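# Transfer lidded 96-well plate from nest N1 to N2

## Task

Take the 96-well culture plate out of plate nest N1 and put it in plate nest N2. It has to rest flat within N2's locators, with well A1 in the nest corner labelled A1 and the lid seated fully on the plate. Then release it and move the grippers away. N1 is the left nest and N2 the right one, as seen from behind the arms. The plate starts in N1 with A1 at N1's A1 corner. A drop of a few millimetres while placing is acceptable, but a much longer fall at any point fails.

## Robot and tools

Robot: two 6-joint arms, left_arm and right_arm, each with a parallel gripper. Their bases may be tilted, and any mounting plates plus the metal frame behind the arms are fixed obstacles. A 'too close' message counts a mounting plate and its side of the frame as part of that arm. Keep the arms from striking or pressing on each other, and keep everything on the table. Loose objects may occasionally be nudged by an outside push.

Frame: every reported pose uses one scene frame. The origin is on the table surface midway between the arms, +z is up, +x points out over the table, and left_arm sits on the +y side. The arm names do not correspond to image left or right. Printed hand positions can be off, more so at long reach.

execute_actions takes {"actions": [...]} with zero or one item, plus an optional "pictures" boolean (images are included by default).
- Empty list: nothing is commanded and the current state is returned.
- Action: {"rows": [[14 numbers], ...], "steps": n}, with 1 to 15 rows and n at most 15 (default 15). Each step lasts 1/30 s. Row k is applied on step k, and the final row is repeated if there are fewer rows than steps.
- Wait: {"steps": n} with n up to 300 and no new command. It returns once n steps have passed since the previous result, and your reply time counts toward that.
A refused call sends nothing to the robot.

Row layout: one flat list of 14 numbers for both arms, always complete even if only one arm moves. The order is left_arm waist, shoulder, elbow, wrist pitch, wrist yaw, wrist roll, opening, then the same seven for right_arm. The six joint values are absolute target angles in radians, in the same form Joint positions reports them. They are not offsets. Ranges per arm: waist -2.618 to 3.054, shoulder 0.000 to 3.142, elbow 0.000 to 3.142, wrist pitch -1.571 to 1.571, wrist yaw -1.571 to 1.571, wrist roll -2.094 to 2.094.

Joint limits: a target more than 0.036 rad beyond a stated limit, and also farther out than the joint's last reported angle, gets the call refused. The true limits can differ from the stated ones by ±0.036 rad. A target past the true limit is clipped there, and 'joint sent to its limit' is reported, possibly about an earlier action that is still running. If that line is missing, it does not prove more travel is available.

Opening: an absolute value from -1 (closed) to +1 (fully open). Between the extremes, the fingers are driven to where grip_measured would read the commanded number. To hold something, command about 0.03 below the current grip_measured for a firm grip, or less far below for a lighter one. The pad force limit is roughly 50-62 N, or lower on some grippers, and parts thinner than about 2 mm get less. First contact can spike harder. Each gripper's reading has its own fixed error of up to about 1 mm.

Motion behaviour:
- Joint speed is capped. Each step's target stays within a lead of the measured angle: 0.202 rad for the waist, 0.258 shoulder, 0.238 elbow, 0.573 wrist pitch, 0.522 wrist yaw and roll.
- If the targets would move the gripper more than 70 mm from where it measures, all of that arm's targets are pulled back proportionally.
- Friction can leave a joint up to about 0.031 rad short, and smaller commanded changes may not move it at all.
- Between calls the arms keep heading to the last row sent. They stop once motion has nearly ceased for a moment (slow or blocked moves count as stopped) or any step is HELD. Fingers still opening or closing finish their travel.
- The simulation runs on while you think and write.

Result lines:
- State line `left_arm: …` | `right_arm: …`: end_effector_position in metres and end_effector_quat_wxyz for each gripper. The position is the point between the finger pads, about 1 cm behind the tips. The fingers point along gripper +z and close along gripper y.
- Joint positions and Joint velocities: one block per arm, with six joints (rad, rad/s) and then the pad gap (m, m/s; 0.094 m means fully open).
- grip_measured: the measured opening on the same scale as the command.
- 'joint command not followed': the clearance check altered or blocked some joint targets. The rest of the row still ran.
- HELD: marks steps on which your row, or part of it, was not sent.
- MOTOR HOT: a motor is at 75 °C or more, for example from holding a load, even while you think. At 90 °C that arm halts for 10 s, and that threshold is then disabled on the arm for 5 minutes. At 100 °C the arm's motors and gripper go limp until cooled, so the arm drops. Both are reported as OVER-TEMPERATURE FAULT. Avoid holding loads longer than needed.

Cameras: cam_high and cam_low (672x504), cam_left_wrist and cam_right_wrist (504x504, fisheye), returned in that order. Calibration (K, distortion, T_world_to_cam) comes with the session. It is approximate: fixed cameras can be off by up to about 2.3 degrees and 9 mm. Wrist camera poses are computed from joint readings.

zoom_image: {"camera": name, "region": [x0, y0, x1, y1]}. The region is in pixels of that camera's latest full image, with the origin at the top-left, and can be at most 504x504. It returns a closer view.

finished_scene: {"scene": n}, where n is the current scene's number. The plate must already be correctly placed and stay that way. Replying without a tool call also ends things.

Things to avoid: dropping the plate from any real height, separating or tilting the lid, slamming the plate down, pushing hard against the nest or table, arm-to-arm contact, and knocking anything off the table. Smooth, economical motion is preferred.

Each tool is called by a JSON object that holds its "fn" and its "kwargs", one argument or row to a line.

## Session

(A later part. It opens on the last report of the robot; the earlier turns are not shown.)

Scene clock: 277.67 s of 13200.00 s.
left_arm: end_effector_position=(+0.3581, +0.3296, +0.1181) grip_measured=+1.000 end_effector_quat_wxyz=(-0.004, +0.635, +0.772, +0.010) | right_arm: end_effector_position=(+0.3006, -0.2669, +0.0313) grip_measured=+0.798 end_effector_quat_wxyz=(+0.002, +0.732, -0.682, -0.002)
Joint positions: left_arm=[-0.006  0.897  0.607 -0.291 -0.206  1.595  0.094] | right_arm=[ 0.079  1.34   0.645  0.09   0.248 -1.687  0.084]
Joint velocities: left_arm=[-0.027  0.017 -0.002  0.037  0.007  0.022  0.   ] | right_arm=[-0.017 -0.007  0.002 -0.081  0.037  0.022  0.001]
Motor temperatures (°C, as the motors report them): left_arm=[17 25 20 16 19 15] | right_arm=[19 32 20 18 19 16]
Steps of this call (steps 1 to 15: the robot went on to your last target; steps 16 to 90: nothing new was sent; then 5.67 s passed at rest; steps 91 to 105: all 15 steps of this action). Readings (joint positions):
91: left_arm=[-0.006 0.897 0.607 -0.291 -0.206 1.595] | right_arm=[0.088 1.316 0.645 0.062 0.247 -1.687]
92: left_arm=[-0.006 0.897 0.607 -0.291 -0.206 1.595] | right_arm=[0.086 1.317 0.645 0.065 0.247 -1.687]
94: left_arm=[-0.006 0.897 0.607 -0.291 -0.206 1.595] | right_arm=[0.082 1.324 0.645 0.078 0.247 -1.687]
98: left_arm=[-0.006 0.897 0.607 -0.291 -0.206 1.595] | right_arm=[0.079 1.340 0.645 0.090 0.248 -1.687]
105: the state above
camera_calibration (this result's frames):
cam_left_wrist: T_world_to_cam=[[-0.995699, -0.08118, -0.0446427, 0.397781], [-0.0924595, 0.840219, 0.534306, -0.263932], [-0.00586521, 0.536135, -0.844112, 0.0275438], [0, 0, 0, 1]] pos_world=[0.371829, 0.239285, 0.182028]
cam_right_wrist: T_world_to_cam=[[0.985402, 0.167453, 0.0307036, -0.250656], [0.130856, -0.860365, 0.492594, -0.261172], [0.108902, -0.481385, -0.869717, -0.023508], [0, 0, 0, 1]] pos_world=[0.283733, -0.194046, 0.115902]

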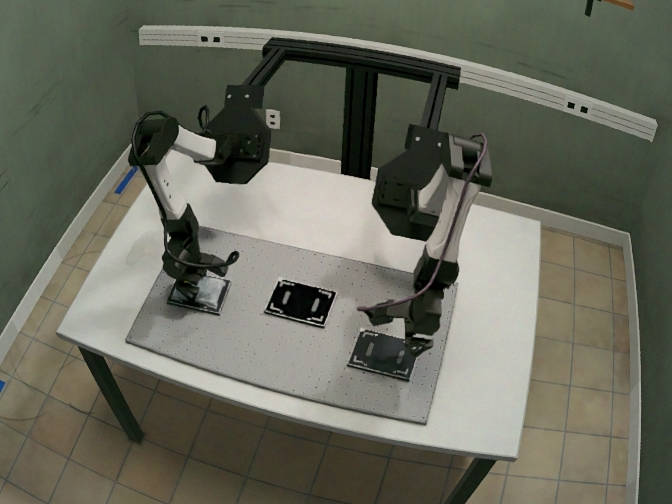

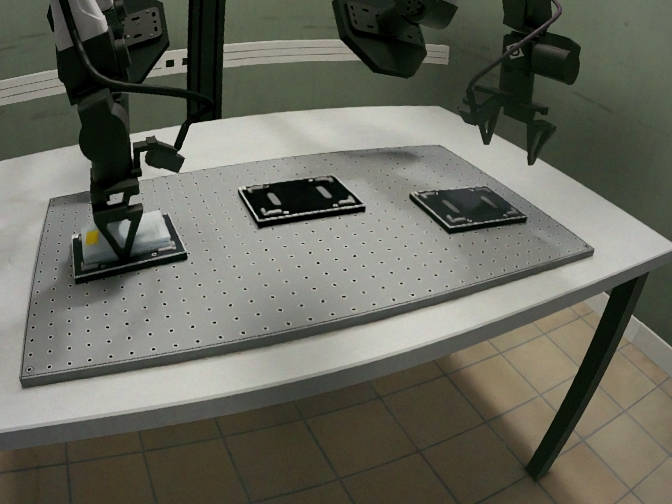

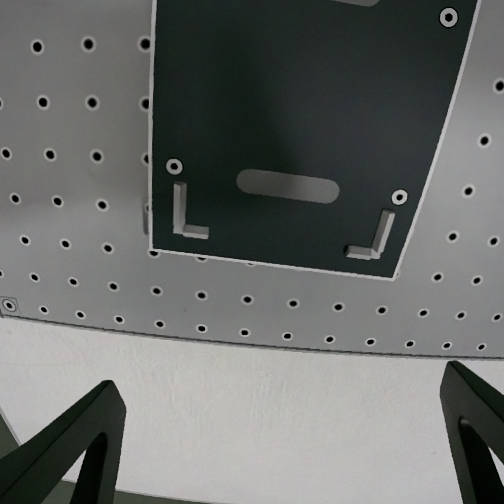

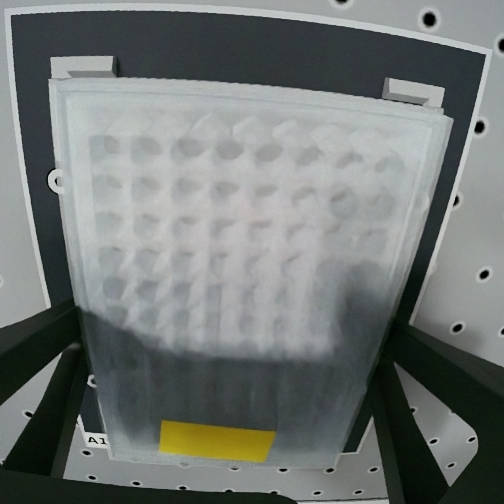

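{"fn": "execute_actions", "kwargs": {
  "actions": [
    {"rows":[[0,0.9,0.6,-0.3,-0.2,1.6,1,0.085,1.365,0.645,0.08,0.245,-1.7,0.77]]}
  ]
}}

{"fn": "zoom_image", "kwargs": {
  "camera": "cam_low",
  "region": [60, 200, 200, 290]
}}

Scene clock: 283.43 s of 13200.00 s.
left_arm: end_effector_position=(+0.3581, +0.3296, +0.1181) grip_measured=+1.000 end_effector_quat_wxyz=(-0.004, +0.635, +0.772, +0.010) | right_arm: end_effector_position=(+0.3004, -0.2669, +0.0313) grip_measured=+0.798 end_effector_quat_wxyz=(+0.002, +0.733, -0.681, -0.002)
Joint positions: left_arm=[-0.006  0.897  0.607 -0.291 -0.206  1.595  0.094] | right_arm=[ 0.079  1.34   0.645  0.09   0.248 -1.689  0.084]
Joint velocities: left_arm=[ 0.022  0.022 -0.022  0.022 -0.022 -0.007  0.   ] | right_arm=[ 0.007 -0.007 -0.002  0.022 -0.007 -0.051  0.001]
Motor temperatures (°C, as the motors report them): left_arm=[17 25 20 16 19 15] | right_arm=[19 32 20 18 19 16]
Steps of this call (steps 1 to 15: the robot went on to your last target; steps 16 to 90: nothing new was sent; then 2.27 s passed at rest; steps 91 to 105: all 15 steps of this action). Readings (joint positions):
91: left_arm=[-0.006 0.897 0.607 -0.291 -0.206 1.595] | right_arm=[0.079 1.340 0.645 0.090 0.248 -1.688]
92: left_arm=[-0.006 0.897 0.607 -0.291 -0.206 1.595] | right_arm=[0.079 1.340 0.645 0.090 0.248 -1.688]
94: left_arm=[-0.006 0.897 0.607 -0.291 -0.206 1.595] | right_arm=[0.079 1.340 0.645 0.090 0.248 -1.689]
98: left_arm=[-0.006 0.897 0.607 -0.291 -0.206 1.595] | right_arm=[0.079 1.340 0.645 0.090 0.248 -1.689]
105: the state above
camera_calibration (this result's frames):
cam_left_wrist: T_world_to_cam=[[-0.995699, -0.08118, -0.0446427, 0.397781], [-0.0924595, 0.840219, 0.534306, -0.263932], [-0.00586521, 0.536135, -0.844112, 0.0275438], [0, 0, 0, 1]] pos_world=[0.371829, 0.239285, 0.182028]
cam_right_wrist: T_world_to_cam=[[0.984942, 0.170265, 0.0299818, -0.249566], [0.133678, -0.860011, 0.492454, -0.26189], [0.109633, -0.481031, -0.869822, -0.0236047], [0, 0, 0, 1]] pos_world=[0.283404, -0.19409, 0.115919]

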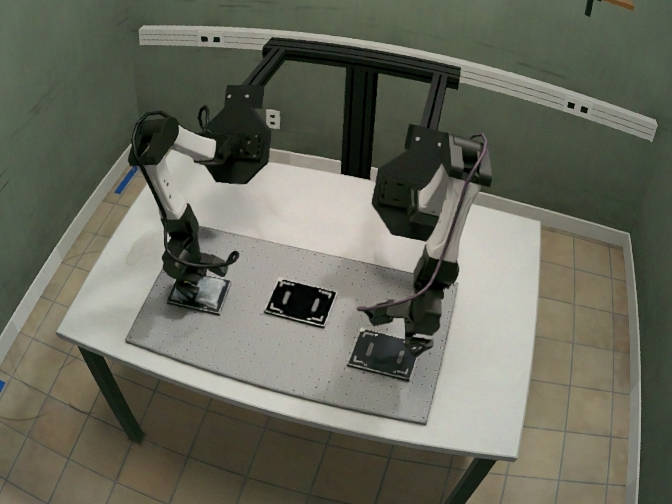

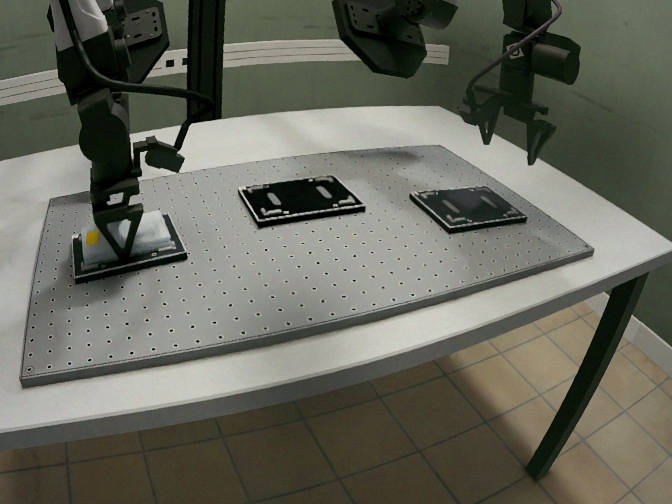

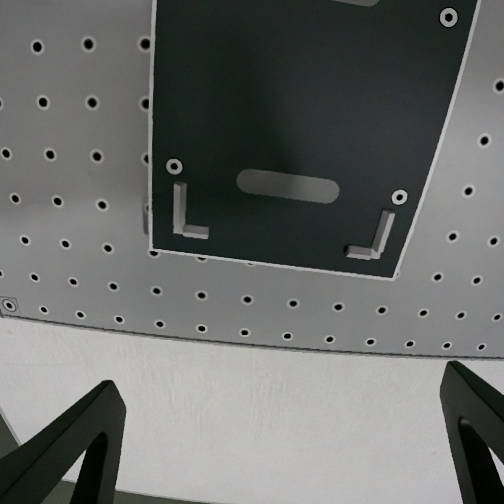

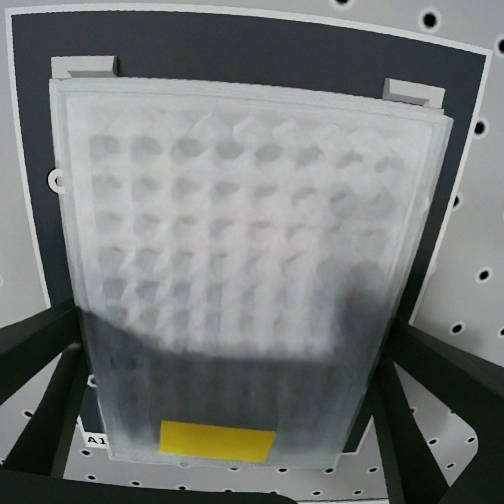

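Region (60, 200, 200, 290) of cam_low's 672x504 image, scaled by 3.600, with more detail than that image has; it fills the top 324 rows of this view, and the rest is white.

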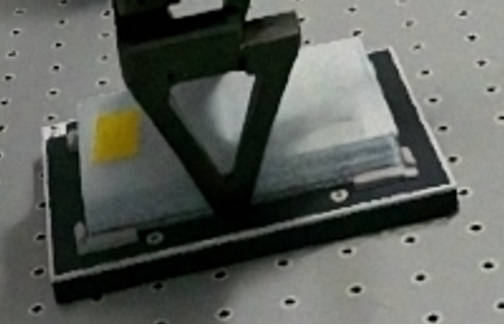

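Unload, shift back, then press again.

{"fn": "execute_actions", "kwargs": {
  "actions": [
    {"rows":[[0,0.9,0.6,-0.3,-0.2,1.6,1,0.085,1.335,0.645,0.067,0.235,-1.7,0.77]]}
  ],
  "pictures": false
}}

{"fn": "execute_actions", "kwargs": {
  "actions": [
    {"rows":[[0,0.9,0.6,-0.3,-0.2,1.6,1,0.08,1.375,0.645,0.11,0.24,-1.7,0.77]]}
  ]
}}

{"fn": "zoom_image", "kwargs": {
  "camera": "cam_low",
  "region": [60, 200, 200, 290]
}}

Scene clock: 290.77 s of 13200.00 s.
left_arm: end_effector_position=(+0.3581, +0.3296, +0.1181) grip_measured=+1.000 end_effector_quat_wxyz=(-0.004, +0.635, +0.772, +0.010) | right_arm: end_effector_position=(+0.3003, -0.2668, +0.0313) grip_measured=+0.798 end_effector_quat_wxyz=(+0.002, +0.733, -0.680, -0.002)
Joint positions: left_arm=[-0.006  0.897  0.607 -0.291 -0.206  1.595  0.094] | right_arm=[ 0.079  1.34   0.645  0.089  0.247 -1.69   0.084]
Joint velocities: left_arm=[-0.022 -0.007 -0.007 -0.051  0.066 -0.022  0.   ] | right_arm=[-0.017 -0.002  0.002 -0.007 -0.007  0.037  0.   ]
Motor temperatures (°C, as the motors report them): left_arm=[17 25 20 16 19 15] | right_arm=[19 31 20 18 19 16]
Steps of this call (steps 1 to 15: the robot went on to your last target; steps 16 to 90: nothing new was sent; then 3.83 s passed at rest; steps 91 to 105: all 15 steps of this action). Readings (joint positions):
91: left_arm=[-0.006 0.897 0.607 -0.291 -0.206 1.595] | right_arm=[0.079 1.340 0.645 0.089 0.247 -1.689]
92: left_arm=[-0.006 0.897 0.607 -0.291 -0.206 1.595] | right_arm=[0.079 1.340 0.645 0.089 0.247 -1.689]
94: left_arm=[-0.006 0.897 0.607 -0.291 -0.206 1.595] | right_arm=[0.079 1.340 0.645 0.089 0.247 -1.690]
98: left_arm=[-0.006 0.897 0.607 -0.291 -0.206 1.595] | right_arm=[0.079 1.340 0.645 0.089 0.247 -1.690]
105: the state above

Scene clock: 291.27 s of 13200.00 s.
left_arm: end_effector_position=(+0.3581, +0.3296, +0.1181) grip_measured=+1.000 end_effector_quat_wxyz=(-0.004, +0.635, +0.772, +0.010) | right_arm: end_effector_position=(+0.3005, -0.2668, +0.0313) grip_measured=+0.798 end_effector_quat_wxyz=(+0.002, +0.733, -0.680, -0.002)
Joint positions: left_arm=[-0.006  0.897  0.607 -0.291 -0.206  1.595  0.094] | right_arm=[ 0.079  1.34   0.645  0.09   0.247 -1.69   0.084]
Joint velocities: left_arm=[ 0.012  0.017  0.002  0.037 -0.007 -0.051  0.   ] | right_arm=[-0.017  0.012 -0.007 -0.037  0.007  0.007 -0.001]
Motor temperatures (°C, as the motors report them): left_arm=[17 25 20 16 19 15] | right_arm=[19 31 20 18 19 16]
Steps of this call (steps 1 to 15: all 15 steps of this action). Readings (joint positions):
1: left_arm=[-0.006 0.897 0.607 -0.291 -0.206 1.595] | right_arm=[0.079 1.340 0.645 0.090 0.247 -1.690]
2: left_arm=[-0.006 0.897 0.607 -0.291 -0.206 1.595] | right_arm=[0.079 1.340 0.645 0.090 0.247 -1.690]
4: left_arm=[-0.006 0.897 0.607 -0.291 -0.206 1.595] | right_arm=[0.079 1.340 0.645 0.090 0.247 -1.690]
8: left_arm=[-0.006 0.897 0.607 -0.291 -0.206 1.595] | right_arm=[0.079 1.340 0.645 0.090 0.247 -1.690]
15: the state above
camera_calibration (this result's frames):
cam_left_wrist: T_world_to_cam=[[-0.995699, -0.08118, -0.0446427, 0.397781], [-0.0924595, 0.840219, 0.534306, -0.263932], [-0.00586521, 0.536135, -0.844112, 0.0275438], [0, 0, 0, 1]] pos_world=[0.371829, 0.239285, 0.182028]
cam_right_wrist: T_world_to_cam=[[0.984816, 0.170912, 0.0304251, -0.249473], [0.134062, -0.860103, 0.492189, -0.261981], [0.11029, -0.480637, -0.869956, -0.0236742], [0, 0, 0, 1]] pos_world=[0.283418, -0.194071, 0.115939]

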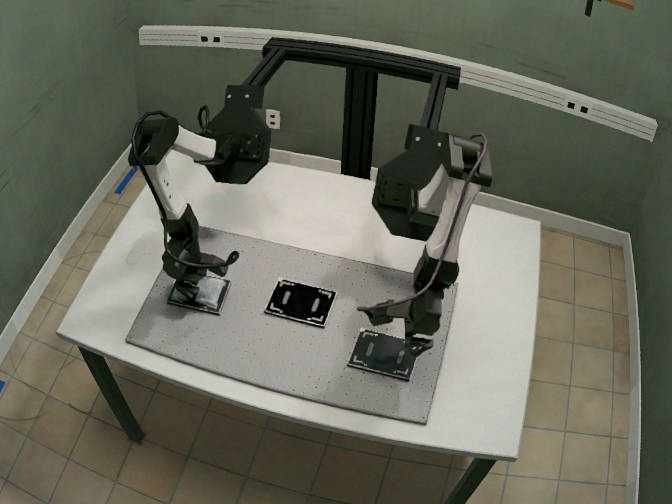

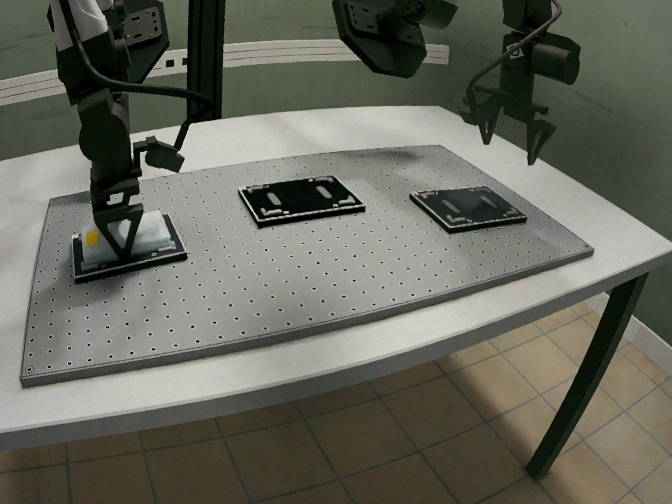

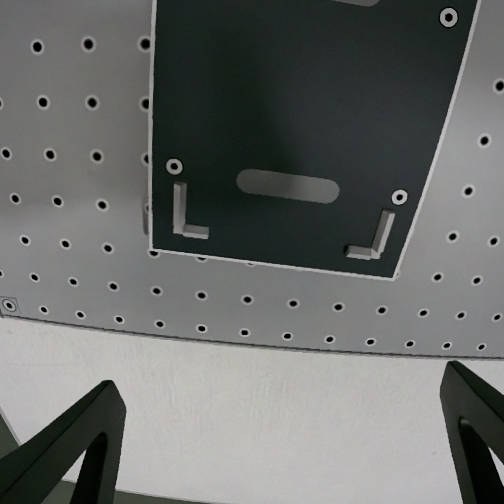

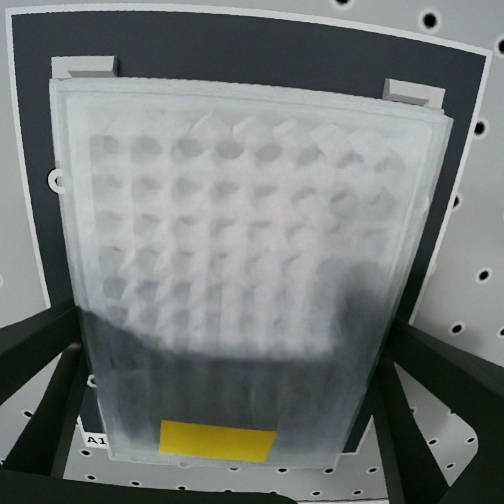

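Region (60, 200, 200, 290) of cam_low's 672x504 image, scaled by 3.600, with more detail than that image has; it fills the top 324 rows of this view, and the rest is white.

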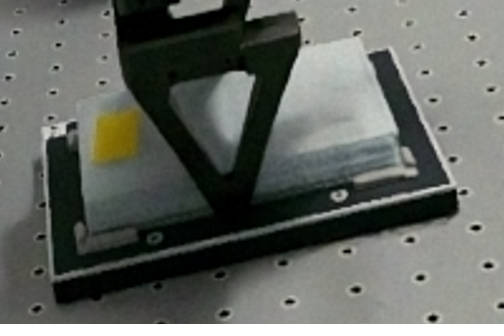

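Height matches seated (+11 mm). Release and inspect.

{"fn": "execute_actions", "kwargs": {
  "actions": [
    {"rows":[[0,0.9,0.6,-0.3,-0.2,1.6,1,0.08,1.34,0.645,0.09,0.247,-1.69,1],[0,0.9,0.6,-0.3,-0.2,1.6,1,0.08,1.34,0.645,0.09,0.247,-1.69,1],[0,0.9,0.6,-0.3,-0.2,1.6,1,0.08,1.34,0.645,0.09,0.247,-1.69,1],[0,0.9,0.6,-0.3,-0.2,1.6,1,0.08,1.34,0.645,0.09,0.247,-1.69,1],[0,0.9,0.6,-0.3,-0.2,1.6,1,0.08,1.32,0.645,0.04,0.247,-1.69,1],[0,0.9,0.6,-0.3,-0.2,1.6,1,0.08,1.305,0.645,0.015,0.247,-1.69,1],[0,0.9,0.6,-0.3,-0.2,1.6,1,0.08,1.29,0.645,-0.01,0.247,-1.69,1],[0,0.9,0.6,-0.3,-0.2,1.6,1,0.08,1.27,0.645,-0.03,0.247,-1.69,1],[0,0.9,0.6,-0.3,-0.2,1.6,1,0.08,1.25,0.645,-0.05,0.247,-1.69,1],[0,0.9,0.6,-0.3,-0.2,1.6,1,0.08,1.23,0.645,-0.08,0.247,-1.69,1],[0,0.9,0.6,-0.3,-0.2,1.6,1,0.08,1.2,0.645,-0.12,0.247,-1.69,1],[0,0.9,0.6,-0.3,-0.2,1.6,1,0.08,1.15,0.645,-0.2,0.247,-1.69,1],[0,0.9,0.6,-0.3,-0.2,1.6,1,0.08,1.08,0.645,-0.3,0.247,-1.69,1],[0,0.9,0.6,-0.3,-0.2,1.6,1,0.08,1.0,0.645,-0.35,0.247,-1.69,1],[0,0.9,0.6,-0.3,-0.2,1.6,1,0.08,0.9,0.645,-0.37,0.247,-1.69,1]]}
  ],
  "pictures": false
}}

{"fn": "execute_actions", "kwargs": {
  "actions": [
    {"steps":15}
  ]
}}

{"fn": "zoom_image", "kwargs": {
  "camera": "cam_low",
  "region": [60, 200, 200, 290]
}}

Scene clock: 308.17 s of 13200.00 s.
left_arm: end_effector_position=(+0.3581, +0.3296, +0.1181) grip_measured=+1.000 end_effector_quat_wxyz=(-0.004, +0.635, +0.772, +0.010) | right_arm: end_effector_position=(+0.3010, -0.2804, +0.0853) grip_measured=+1.000 end_effector_quat_wxyz=(+0.009, +0.735, -0.678, -0.011)
Joint positions: left_arm=[-0.006  0.897  0.607 -0.291 -0.206  1.595  0.094] | right_arm=[ 0.079  1.087  0.645 -0.187  0.247 -1.69   0.094]
Joint velocities: left_arm=[ 0.007  0.002  0.007  0.007  0.022 -0.022  0.   ] | right_arm=[-0.017 -2.112 -0.007 -1.516 -0.022  0.051  0.   ]
Motor temperatures (°C, as the motors report them): left_arm=[17 25 20 16 19 15] | right_arm=[18 30 20 18 19 16]
Steps of this call (steps 1 to 15: the robot went on to your last target; steps 16 to 90: nothing new was sent; then 13.40 s passed at rest; steps 91 to 105: all 15 steps of this action). Readings (joint positions):
91: left_arm=[-0.006 0.897 0.607 -0.291 -0.206 1.595] | right_arm=[0.079 1.340 0.645 0.090 0.247 -1.690]
92: left_arm=[-0.006 0.897 0.607 -0.291 -0.206 1.595] | right_arm=[0.079 1.340 0.645 0.090 0.247 -1.690]
94: left_arm=[-0.006 0.897 0.607 -0.291 -0.206 1.595] | right_arm=[0.079 1.340 0.645 0.090 0.247 -1.690]
98: left_arm=[-0.006 0.897 0.607 -0.291 -0.206 1.595] | right_arm=[0.079 1.324 0.645 0.054 0.247 -1.690]
105: the state above

Scene clock: 308.67 s of 13200.00 s.
left_arm: end_effector_position=(+0.3581, +0.3296, +0.1181) grip_measured=+1.000 end_effector_quat_wxyz=(-0.004, +0.635, +0.772, +0.010) | right_arm: end_effector_position=(+0.3038, -0.2911, +0.1270) grip_measured=+1.000 end_effector_quat_wxyz=(-0.001, +0.732, -0.681, +0.001)
Joint positions: left_arm=[-0.006  0.897  0.607 -0.291 -0.206  1.595  0.094] | right_arm=[ 0.079  0.891  0.645 -0.351  0.247 -1.69   0.094]
Joint velocities: left_arm=[-0.007  0.007 -0.002  0.037 -0.037  0.022  0.   ] | right_arm=[ 0.007  0.002  0.002 -0.037 -0.051  0.037  0.   ]
Motor temperatures (°C, as the motors report them): left_arm=[17 25 20 16 19 15] | right_arm=[18 29 20 18 19 16]
Steps of this call (steps 1 to 15: the robot went on to your last target). Readings (joint positions):
1: left_arm=[-0.006 0.897 0.607 -0.291 -0.206 1.595] | right_arm=[0.079 1.016 0.645 -0.228 0.247 -1.690]
2: left_arm=[-0.006 0.897 0.607 -0.291 -0.206 1.595] | right_arm=[0.079 0.956 0.645 -0.248 0.247 -1.690]
4: left_arm=[-0.006 0.897 0.607 -0.291 -0.206 1.595] | right_arm=[0.079 0.895 0.645 -0.267 0.247 -1.690]
8: left_arm=[-0.006 0.897 0.607 -0.291 -0.206 1.595] | right_arm=[0.079 0.891 0.645 -0.320 0.247 -1.690]
15: the state above
camera_calibration (this result's frames):
cam_left_wrist: T_world_to_cam=[[-0.995699, -0.08118, -0.0446427, 0.397781], [-0.0924595, 0.840219, 0.534306, -0.263932], [-0.00586521, 0.536135, -0.844112, 0.0275438], [0, 0, 0, 1]] pos_world=[0.371829, 0.239285, 0.182028]
cam_right_wrist: T_world_to_cam=[[0.984885, 0.168906, 0.0383673, -0.25315], [0.128292, -0.860186, 0.49358, -0.328855], [0.116372, -0.481198, -0.868854, 0.0453663], [0, 0, 0, 1]] pos_world=[0.286233, -0.218288, 0.211446]

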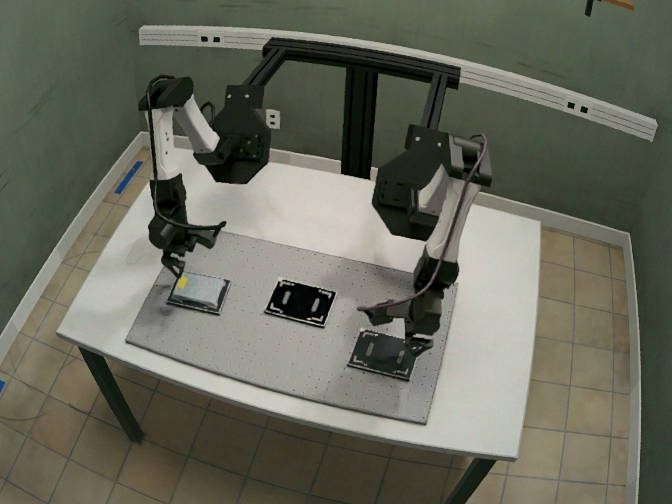

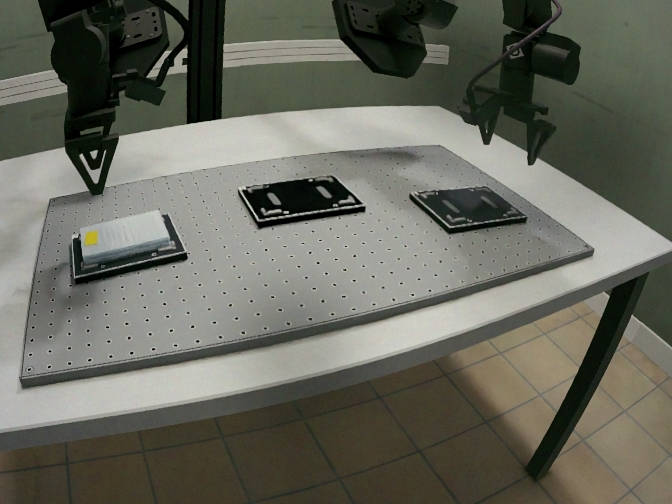

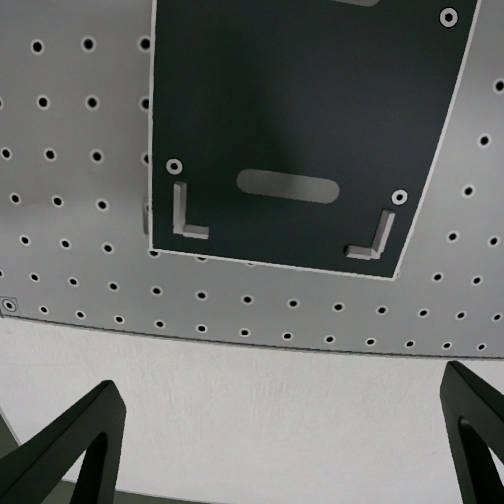

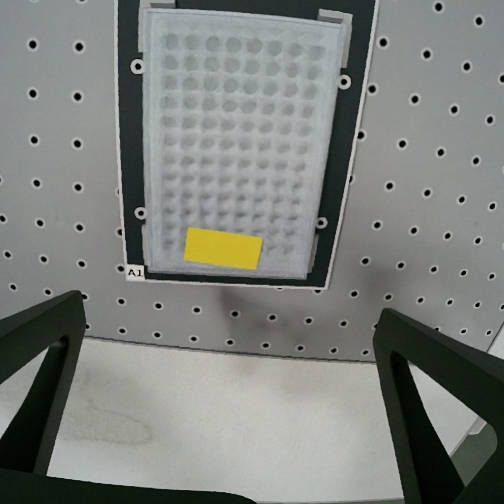

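Region (60, 200, 200, 290) of cam_low's 672x504 image, scaled by 3.600, with more detail than that image has; it fills the top 324 rows of this view, and the rest is white.

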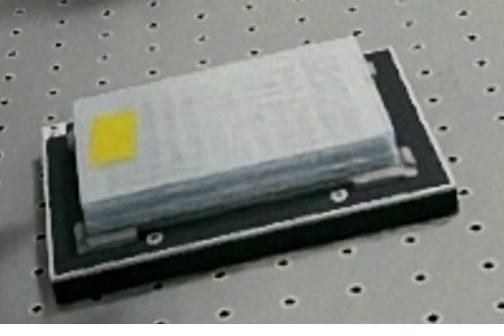

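{"fn": "zoom_image", "kwargs": {
  "camera": "cam_low",
  "region": [65, 220, 125, 280]
}}

{"fn": "zoom_image", "kwargs": {
  "camera": "cam_high",
  "region": [160, 262, 240, 322]
}}

{"fn": "zoom_image", "kwargs": {
  "camera": "cam_right_wrist",
  "region": [110, 0, 390, 100]
}}

Region (65, 220, 125, 280) of cam_low's 672x504 image, scaled by 8.400, with more detail than that image has.

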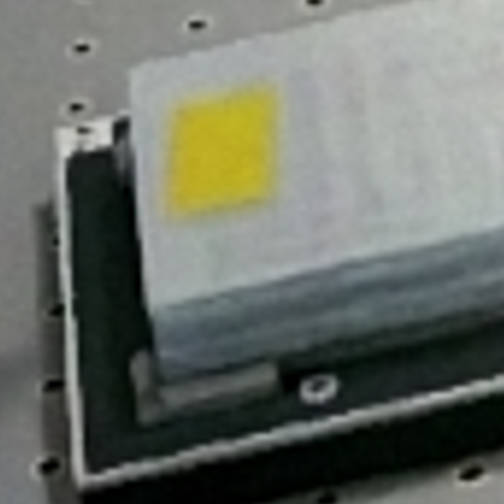

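Region (160, 262, 240, 322) of cam_high's 672x504 image, scaled by 6.300, with more detail than that image has; it fills the top 378 rows of this view, and the rest is white.

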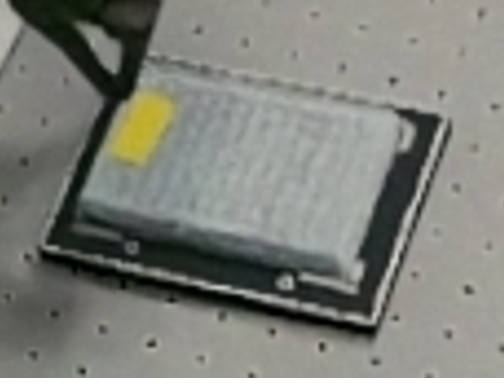

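Region (110, 0, 390, 100) of cam_right_wrist's 504x504 image, scaled by 1.800, with more detail than that image has; it fills the top 180 rows of this view, and the rest is white.

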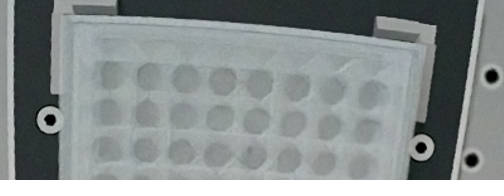

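{"fn": "execute_actions", "kwargs": {
  "actions": [
    {"rows":[[0,0.9,0.6,-0.3,-0.2,1.6,1,0.08,1.22,0.645,-0.03,0.247,-1.69,1]]}
  ],
  "pictures": false
}}

{"fn": "execute_actions", "kwargs": {
  "actions": [
    {"rows":[[0,0.9,0.6,-0.3,-0.2,1.6,1,0.08,1.24,0.645,0,0.247,-1.69,1],[0,0.9,0.6,-0.3,-0.2,1.6,1,0.08,1.25,0.645,0.012,0.247,-1.69,1],[0,0.9,0.6,-0.3,-0.2,1.6,1,0.08,1.26,0.645,0.024,0.247,-1.69,1],[0,0.9,0.6,-0.3,-0.2,1.6,1,0.08,1.27,0.645,0.036,0.247,-1.69,1],[0,0.9,0.6,-0.3,-0.2,1.6,1,0.08,1.28,0.645,0.048,0.247,-1.69,1],[0,0.9,0.6,-0.3,-0.2,1.6,1,0.08,1.29,0.645,0.06,0.247,-1.69,1],[0,0.9,0.6,-0.3,-0.2,1.6,1,0.08,1.3,0.645,0.072,0.247,-1.69,1],[0,0.9,0.6,-0.3,-0.2,1.6,1,0.08,1.31,0.645,0.084,0.247,-1.69,1],[0,0.9,0.6,-0.3,-0.2,1.6,1,0.08,1.32,0.645,0.095,0.247,-1.69,1],[0,0.9,0.6,-0.3,-0.2,1.6,1,0.08,1.33,0.645,0.1,0.247,-1.69,1],[0,0.9,0.6,-0.3,-0.2,1.6,1,0.08,1.34,0.645,0.1,0.247,-1.69,1],[0,0.9,0.6,-0.3,-0.2,1.6,1,0.08,1.35,0.645,0.1,0.247,-1.69,1]]}
  ],
  "pictures": false
}}

{"fn": "execute_actions", "kwargs": {
  "actions": [
    {"steps":10}
  ],
  "pictures": false
}}

{"fn": "execute_actions", "kwargs": {
  "actions": [
    {"rows":[[0,0.9,0.6,-0.3,-0.2,1.6,1,0.08,1.34,0.645,0.088,0.247,-1.69,0.77],[0,0.9,0.6,-0.3,-0.2,1.6,1,0.08,1.34,0.645,0.088,0.247,-1.69,0.77],[0,0.9,0.6,-0.3,-0.2,1.6,1,0.08,1.34,0.645,0.088,0.247,-1.69,0.77],[0,0.9,0.6,-0.3,-0.2,1.6,1,0.08,1.34,0.645,0.088,0.247,-1.69,0.77],[0,0.9,0.6,-0.3,-0.2,1.6,1,0.08,1.34,0.645,0.088,0.247,-1.69,0.77],[0,0.9,0.6,-0.3,-0.2,1.6,1,0.098,1.34,0.645,0.088,0.247,-1.69,0.77]]}
  ],
  "pictures": false
}}

{"fn": "execute_actions", "kwargs": {
  "actions": [
    {"rows":[[0,0.9,0.6,-0.3,-0.2,1.6,1,0.085,1.34,0.645,0.088,0.247,-1.69,1]],"steps":8}
  ]
}}

{"fn": "zoom_image", "kwargs": {
  "camera": "cam_low",
  "region": [60, 200, 200, 290]
}}

Scene clock: 344.23 s of 13200.00 s.
left_arm: end_effector_position=(+0.3581, +0.3296, +0.1181) grip_measured=+1.000 end_effector_quat_wxyz=(-0.004, +0.635, +0.772, +0.010) | right_arm: end_effector_position=(+0.2953, -0.2722, +0.0536) grip_measured=+1.000 end_effector_quat_wxyz=(+0.015, +0.736, -0.676, -0.017)
Joint positions: left_arm=[-0.006  0.897  0.607 -0.291 -0.206  1.595  0.094] | right_arm=[ 0.079  1.236  0.646 -0.056  0.247 -1.69   0.094]
Joint velocities: left_arm=[ 0.012 -0.007 -0.007  0.022  0.022 -0.037  0.   ] | right_arm=[-0.012  0.017 -0.007  0.066  0.051  0.022  0.   ]
Motor temperatures (°C, as the motors report them): left_arm=[17 25 20 16 19 15] | right_arm=[17 29 21 18 19 16]
Steps of this call (steps 1 to 15: the robot went on to your last target; steps 16 to 90: nothing new was sent; then 32.07 s passed at rest; steps 91 to 105: all 15 steps of this action). Readings (joint positions):
91: left_arm=[-0.006 0.897 0.607 -0.291 -0.206 1.595] | right_arm=[0.079 0.917 0.645 -0.327 0.247 -1.690]
92: left_arm=[-0.006 0.897 0.607 -0.291 -0.206 1.595] | right_arm=[0.079 0.982 0.651 -0.257 0.247 -1.690]
94: left_arm=[-0.006 0.897 0.607 -0.291 -0.206 1.595] | right_arm=[0.079 1.134 0.657 -0.152 0.247 -1.690]
98: left_arm=[-0.006 0.897 0.607 -0.291 -0.206 1.595] | right_arm=[0.079 1.236 0.646 -0.111 0.247 -1.690]
105: the state above

Scene clock: 344.73 s of 13200.00 s.
left_arm: end_effector_position=(+0.3581, +0.3296, +0.1181) grip_measured=+1.000 end_effector_quat_wxyz=(-0.004, +0.635, +0.772, +0.010) | right_arm: end_effector_position=(+0.2973, -0.2669, +0.0322) grip_measured=+1.000 end_effector_quat_wxyz=(+0.007, +0.734, -0.679, -0.007)
Joint positions: left_arm=[-0.006  0.897  0.607 -0.291 -0.206  1.595  0.094] | right_arm=[ 0.079  1.337  0.646  0.07   0.247 -1.69   0.094]
Joint velocities: left_arm=[-0.012  0.017 -0.007  0.022 -0.066  0.007  0.   ] | right_arm=[-0.002  0.076 -0.012  0.051  0.066 -0.066  0.   ]
Motor temperatures (°C, as the motors report them): left_arm=[17 25 20 16 19 15] | right_arm=[17 29 21 18 19 16]
Steps of this call (steps 1 to 15: all 15 steps of this action). Readings (joint positions):
1: left_arm=[-0.006 0.897 0.607 -0.291 -0.206 1.595] | right_arm=[0.079 1.236 0.646 -0.051 0.247 -1.690]
2: left_arm=[-0.006 0.897 0.607 -0.291 -0.206 1.595] | right_arm=[0.079 1.236 0.646 -0.043 0.247 -1.690]
4: left_arm=[-0.006 0.897 0.607 -0.291 -0.206 1.595] | right_arm=[0.079 1.237 0.646 -0.022 0.247 -1.690]
8: left_arm=[-0.006 0.897 0.607 -0.291 -0.206 1.595] | right_arm=[0.079 1.272 0.646 0.026 0.247 -1.690]
15: the state above

Scene clock: 345.07 s of 13200.00 s.
left_arm: end_effector_position=(+0.3581, +0.3296, +0.1181) grip_measured=+1.000 end_effector_quat_wxyz=(-0.004, +0.635, +0.772, +0.010) | right_arm: end_effector_position=(+0.3002, -0.2669, +0.0318) grip_measured=+1.000 end_effector_quat_wxyz=(+0.003, +0.733, -0.680, -0.003)
Joint positions: left_arm=[-0.006  0.897  0.607 -0.291 -0.206  1.595  0.094] | right_arm=[ 0.079  1.338  0.646  0.084  0.247 -1.69   0.094]
Joint velocities: left_arm=[-0.007 -0.007  0.012 -0.022 -0.022  0.022  0.   ] | right_arm=[-0.002 -0.027 -0.007 -0.007 -0.007 -0.022  0.   ]
Motor temperatures (°C, as the motors report them): left_arm=[17 25 20 16 19 15] | right_arm=[17 29 21 18 19 16]
Steps of this call (steps 1 to 10: the robot went on to your last target). Readings (joint positions):
1: left_arm=[-0.006 0.897 0.607 -0.291 -0.206 1.595] | right_arm=[0.079 1.338 0.646 0.071 0.247 -1.690]
2: left_arm=[-0.006 0.897 0.607 -0.291 -0.206 1.595] | right_arm=[0.079 1.338 0.646 0.073 0.247 -1.690]
4: left_arm=[-0.006 0.897 0.607 -0.291 -0.206 1.595] | right_arm=[0.079 1.338 0.646 0.078 0.247 -1.690]
8: left_arm=[-0.006 0.897 0.607 -0.291 -0.206 1.595] | right_arm=[0.079 1.338 0.646 0.083 0.247 -1.690]
10: the state above

Scene clock: 345.57 s of 13200.00 s.
left_arm: end_effector_position=(+0.3581, +0.3296, +0.1181) grip_measured=+1.000 end_effector_quat_wxyz=(-0.004, +0.635, +0.772, +0.010) | right_arm: end_effector_position=(+0.3007, -0.2665, +0.0319) grip_measured=+0.798 end_effector_quat_wxyz=(+0.002, +0.733, -0.680, -0.002)
Joint positions: left_arm=[-0.006  0.897  0.607 -0.291 -0.206  1.595  0.094] | right_arm=[ 0.081  1.338  0.646  0.085  0.249 -1.69   0.084]
Joint velocities: left_arm=[-0.022 -0.022  0.007  0.022  0.037  0.081  0.   ] | right_arm=[ 0.002 -0.012 -0.007 -0.066  0.066  0.007 -0.001]
Motor temperatures (°C, as the motors report them): left_arm=[17 25 20 16 19 15] | right_arm=[17 29 21 18 19 16]
Steps of this call (steps 1 to 15: all 15 steps of this action). Readings (joint positions):
1: left_arm=[-0.006 0.897 0.607 -0.291 -0.206 1.595] | right_arm=[0.079 1.338 0.646 0.084 0.247 -1.690]
2: left_arm=[-0.006 0.897 0.607 -0.291 -0.206 1.595] | right_arm=[0.079 1.338 0.646 0.085 0.247 -1.690]
4: left_arm=[-0.006 0.897 0.607 -0.291 -0.206 1.595] | right_arm=[0.079 1.338 0.646 0.085 0.247 -1.690]
8: left_arm=[-0.006 0.897 0.607 -0.291 -0.206 1.595] | right_arm=[0.081 1.338 0.646 0.085 0.249 -1.690]
15: the state above

Scene clock: 345.83 s of 13200.00 s.
left_arm: end_effector_position=(+0.3581, +0.3296, +0.1181) grip_measured=+1.000 end_effector_quat_wxyz=(-0.004, +0.635, +0.772, +0.010) | right_arm: end_effector_position=(+0.3007, -0.2665, +0.0319) grip_measured=+1.000 end_effector_quat_wxyz=(+0.002, +0.733, -0.680, -0.002)
Joint positions: left_arm=[-0.006  0.897  0.607 -0.291 -0.206  1.595  0.094] | right_arm=[ 0.081  1.338  0.646  0.085  0.249 -1.69   0.094]
Joint velocities: left_arm=[-0.012  0.002 -0.017 -0.051 -0.066 -0.081  0.   ] | right_arm=[-0.007 -0.027  0.012 -0.007 -0.022 -0.051  0.   ]
Motor temperatures (°C, as the motors report them): left_arm=[17 25 20 16 19 15] | right_arm=[17 29 21 18 19 16]
Steps of this call (steps 1 to 8: all 8 steps of this action). Readings (joint positions):
1: left_arm=[-0.006 0.897 0.607 -0.291 -0.206 1.595] | right_arm=[0.081 1.338 0.646 0.085 0.249 -1.690]
2: left_arm=[-0.006 0.897 0.607 -0.291 -0.206 1.595] | right_arm=[0.081 1.338 0.646 0.085 0.249 -1.690]
4: left_arm=[-0.006 0.897 0.607 -0.291 -0.206 1.595] | right_arm=[0.081 1.338 0.646 0.085 0.249 -1.690]
8: the state above
camera_calibration (this result's frames):
cam_left_wrist: T_world_to_cam=[[-0.995699, -0.08118, -0.0446427, 0.397781], [-0.0924595, 0.840219, 0.534306, -0.263932], [-0.00586521, 0.536135, -0.844112, 0.0275438], [0, 0, 0, 1]] pos_world=[0.371829, 0.239285, 0.182028]
cam_right_wrist: T_world_to_cam=[[0.984547, 0.172612, 0.0295307, -0.249164], [0.135961, -0.859727, 0.492325, -0.262571], [0.110369, -0.480702, -0.86991, -0.0230623], [0, 0, 0, 1]] pos_world=[0.283558, -0.193817, 0.116566]

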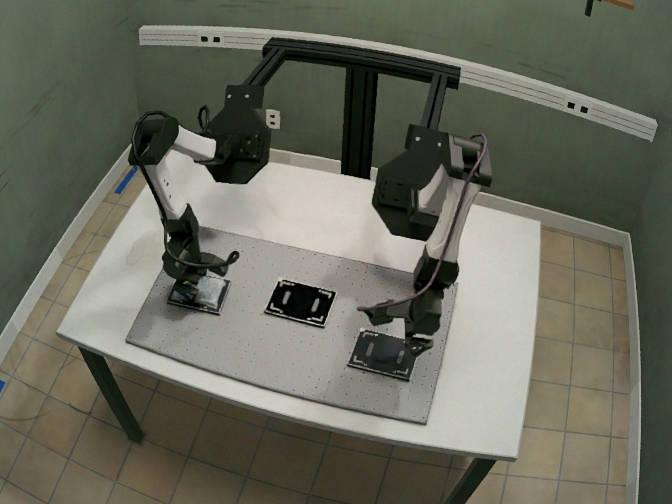

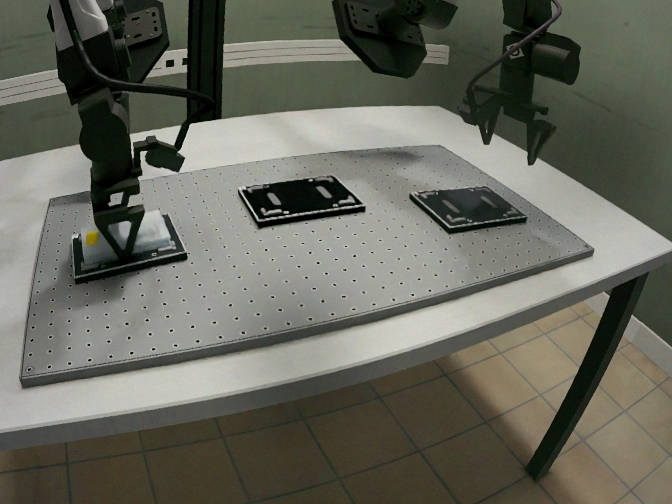

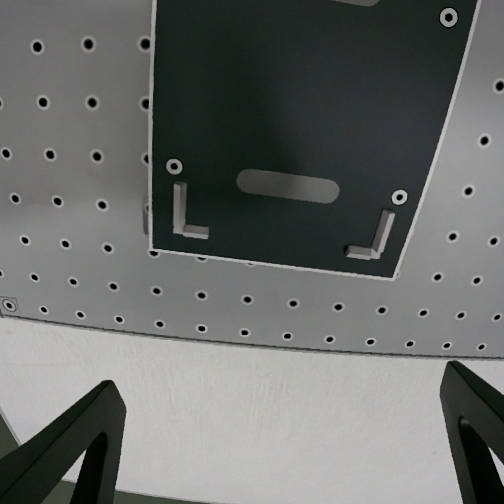

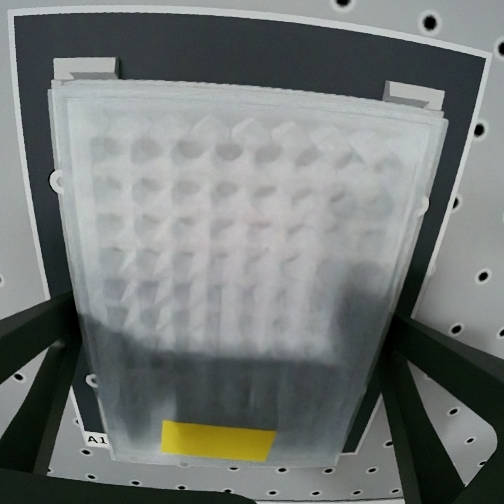

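Region (60, 200, 200, 290) of cam_low's 672x504 image, scaled by 3.600, with more detail than that image has; it fills the top 324 rows of this view, and the rest is white.

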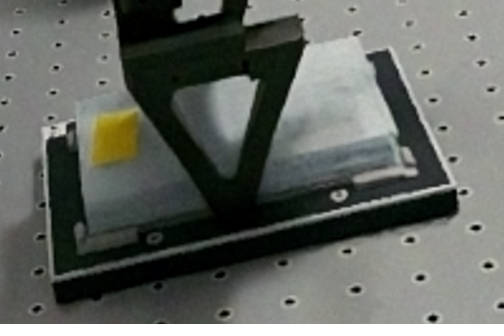

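Blocked by the locator: seated.

{"fn": "execute_actions", "kwargs": {
  "actions": [
    {"rows":[[0,0.9,0.6,-0.3,-0.2,1.6,1,0.08,1.32,0.645,0.05,0.247,-1.69,1],[0,0.9,0.6,-0.3,-0.2,1.6,1,0.08,1.305,0.645,0.02,0.247,-1.69,1],[0,0.9,0.6,-0.3,-0.2,1.6,1,0.08,1.29,0.645,-0.01,0.247,-1.69,1],[0,0.9,0.6,-0.3,-0.2,1.6,1,0.08,1.27,0.645,-0.03,0.247,-1.69,1],[0,0.9,0.6,-0.3,-0.2,1.6,1,0.08,1.25,0.645,-0.05,0.247,-1.69,1],[0,0.9,0.6,-0.3,-0.2,1.6,1,0.08,1.23,0.645,-0.08,0.247,-1.69,1],[0,0.9,0.6,-0.3,-0.2,1.6,1,0.08,1.2,0.645,-0.12,0.247,-1.69,1],[0,0.9,0.6,-0.3,-0.2,1.6,1,0.08,1.15,0.645,-0.2,0.247,-1.69,1],[0,0.9,0.6,-0.3,-0.2,1.6,1,0.08,0.7,0.645,-0.5,0.247,-1.69,1]]}
  ],
  "pictures": false
}}

{"fn": "execute_actions", "kwargs": {
  "actions": [
    {"steps":15}
  ],
  "pictures": false
}}

{"fn": "finished_scene", "kwargs": {
  "scene": 1
}}

Scene clock: 361.07 s of 13200.00 s.
left_arm: end_effector_position=(+0.3581, +0.3296, +0.1181) grip_measured=+1.000 end_effector_quat_wxyz=(-0.004, +0.635, +0.772, +0.010) | right_arm: end_effector_position=(+0.3255, -0.3009, +0.1629) grip_measured=+1.000 end_effector_quat_wxyz=(-0.042, +0.720, -0.691, +0.050)
Joint positions: left_arm=[-0.006  0.897  0.607 -0.291 -0.206  1.595  0.094] | right_arm=[ 0.081  0.728  0.647 -0.384  0.249 -1.69   0.094]
Joint velocities: left_arm=[-0.017 -0.012  0.007  0.037 -0.051  0.007  0.   ] | right_arm=[ 0.022 -1.287  0.09  -0.344 -0.022  0.051  0.   ]
Motor temperatures (°C, as the motors report them): left_arm=[17 25 20 16 19 15] | right_arm=[17 30 20 18 19 16]
Steps of this call (steps 1 to 15: the robot went on to your last target; steps 16 to 90: nothing new was sent; then 11.73 s passed at rest; steps 91 to 105: all 15 steps of this action). Readings (joint positions):
91: left_arm=[-0.006 0.897 0.607 -0.291 -0.206 1.595] | right_arm=[0.081 1.338 0.646 0.084 0.249 -1.690]
92: left_arm=[-0.006 0.897 0.607 -0.291 -0.206 1.595] | right_arm=[0.081 1.337 0.646 0.077 0.249 -1.690]
94: left_arm=[-0.006 0.897 0.607 -0.291 -0.206 1.595] | right_arm=[0.081 1.324 0.646 0.051 0.249 -1.690]
98: left_arm=[-0.006 0.897 0.607 -0.291 -0.206 1.595] | right_arm=[0.081 1.243 0.646 -0.038 0.249 -1.690]
105: the state above

Scene clock: 361.57 s of 13200.00 s.
left_arm: end_effector_position=(+0.3581, +0.3296, +0.1181) grip_measured=+1.000 end_effector_quat_wxyz=(-0.004, +0.635, +0.772, +0.010) | right_arm: end_effector_position=(+0.3093, -0.3020, +0.1703) grip_measured=+1.000 end_effector_quat_wxyz=(-0.024, +0.726, -0.687, +0.029)
Joint positions: left_arm=[-0.006  0.897  0.607 -0.291 -0.206  1.595  0.094] | right_arm=[ 0.081  0.688  0.651 -0.484  0.249 -1.69   0.094]
Joint velocities: left_arm=[-0.007  0.007 -0.007 -0.066  0.007  0.007  0.   ] | right_arm=[-0.017  0.012 -0.017 -0.081  0.037 -0.037  0.   ]
Motor temperatures (°C, as the motors report them): left_arm=[17 25 20 16 19 15] | right_arm=[17 30 20 18 19 16]
Steps of this call (steps 1 to 15: the robot went on to your last target). Readings (joint positions):
1: left_arm=[-0.006 0.897 0.607 -0.291 -0.206 1.595] | right_arm=[0.081 0.698 0.650 -0.394 0.249 -1.690]
2: left_arm=[-0.006 0.897 0.607 -0.291 -0.206 1.595] | right_arm=[0.081 0.687 0.651 -0.403 0.249 -1.690]
4: left_arm=[-0.006 0.897 0.607 -0.291 -0.206 1.595] | right_arm=[0.081 0.688 0.651 -0.432 0.249 -1.690]
8: left_arm=[-0.006 0.897 0.607 -0.291 -0.206 1.595] | right_arm=[0.081 0.688 0.651 -0.468 0.249 -1.690]
15: the state above

The scene is finished: the task was done.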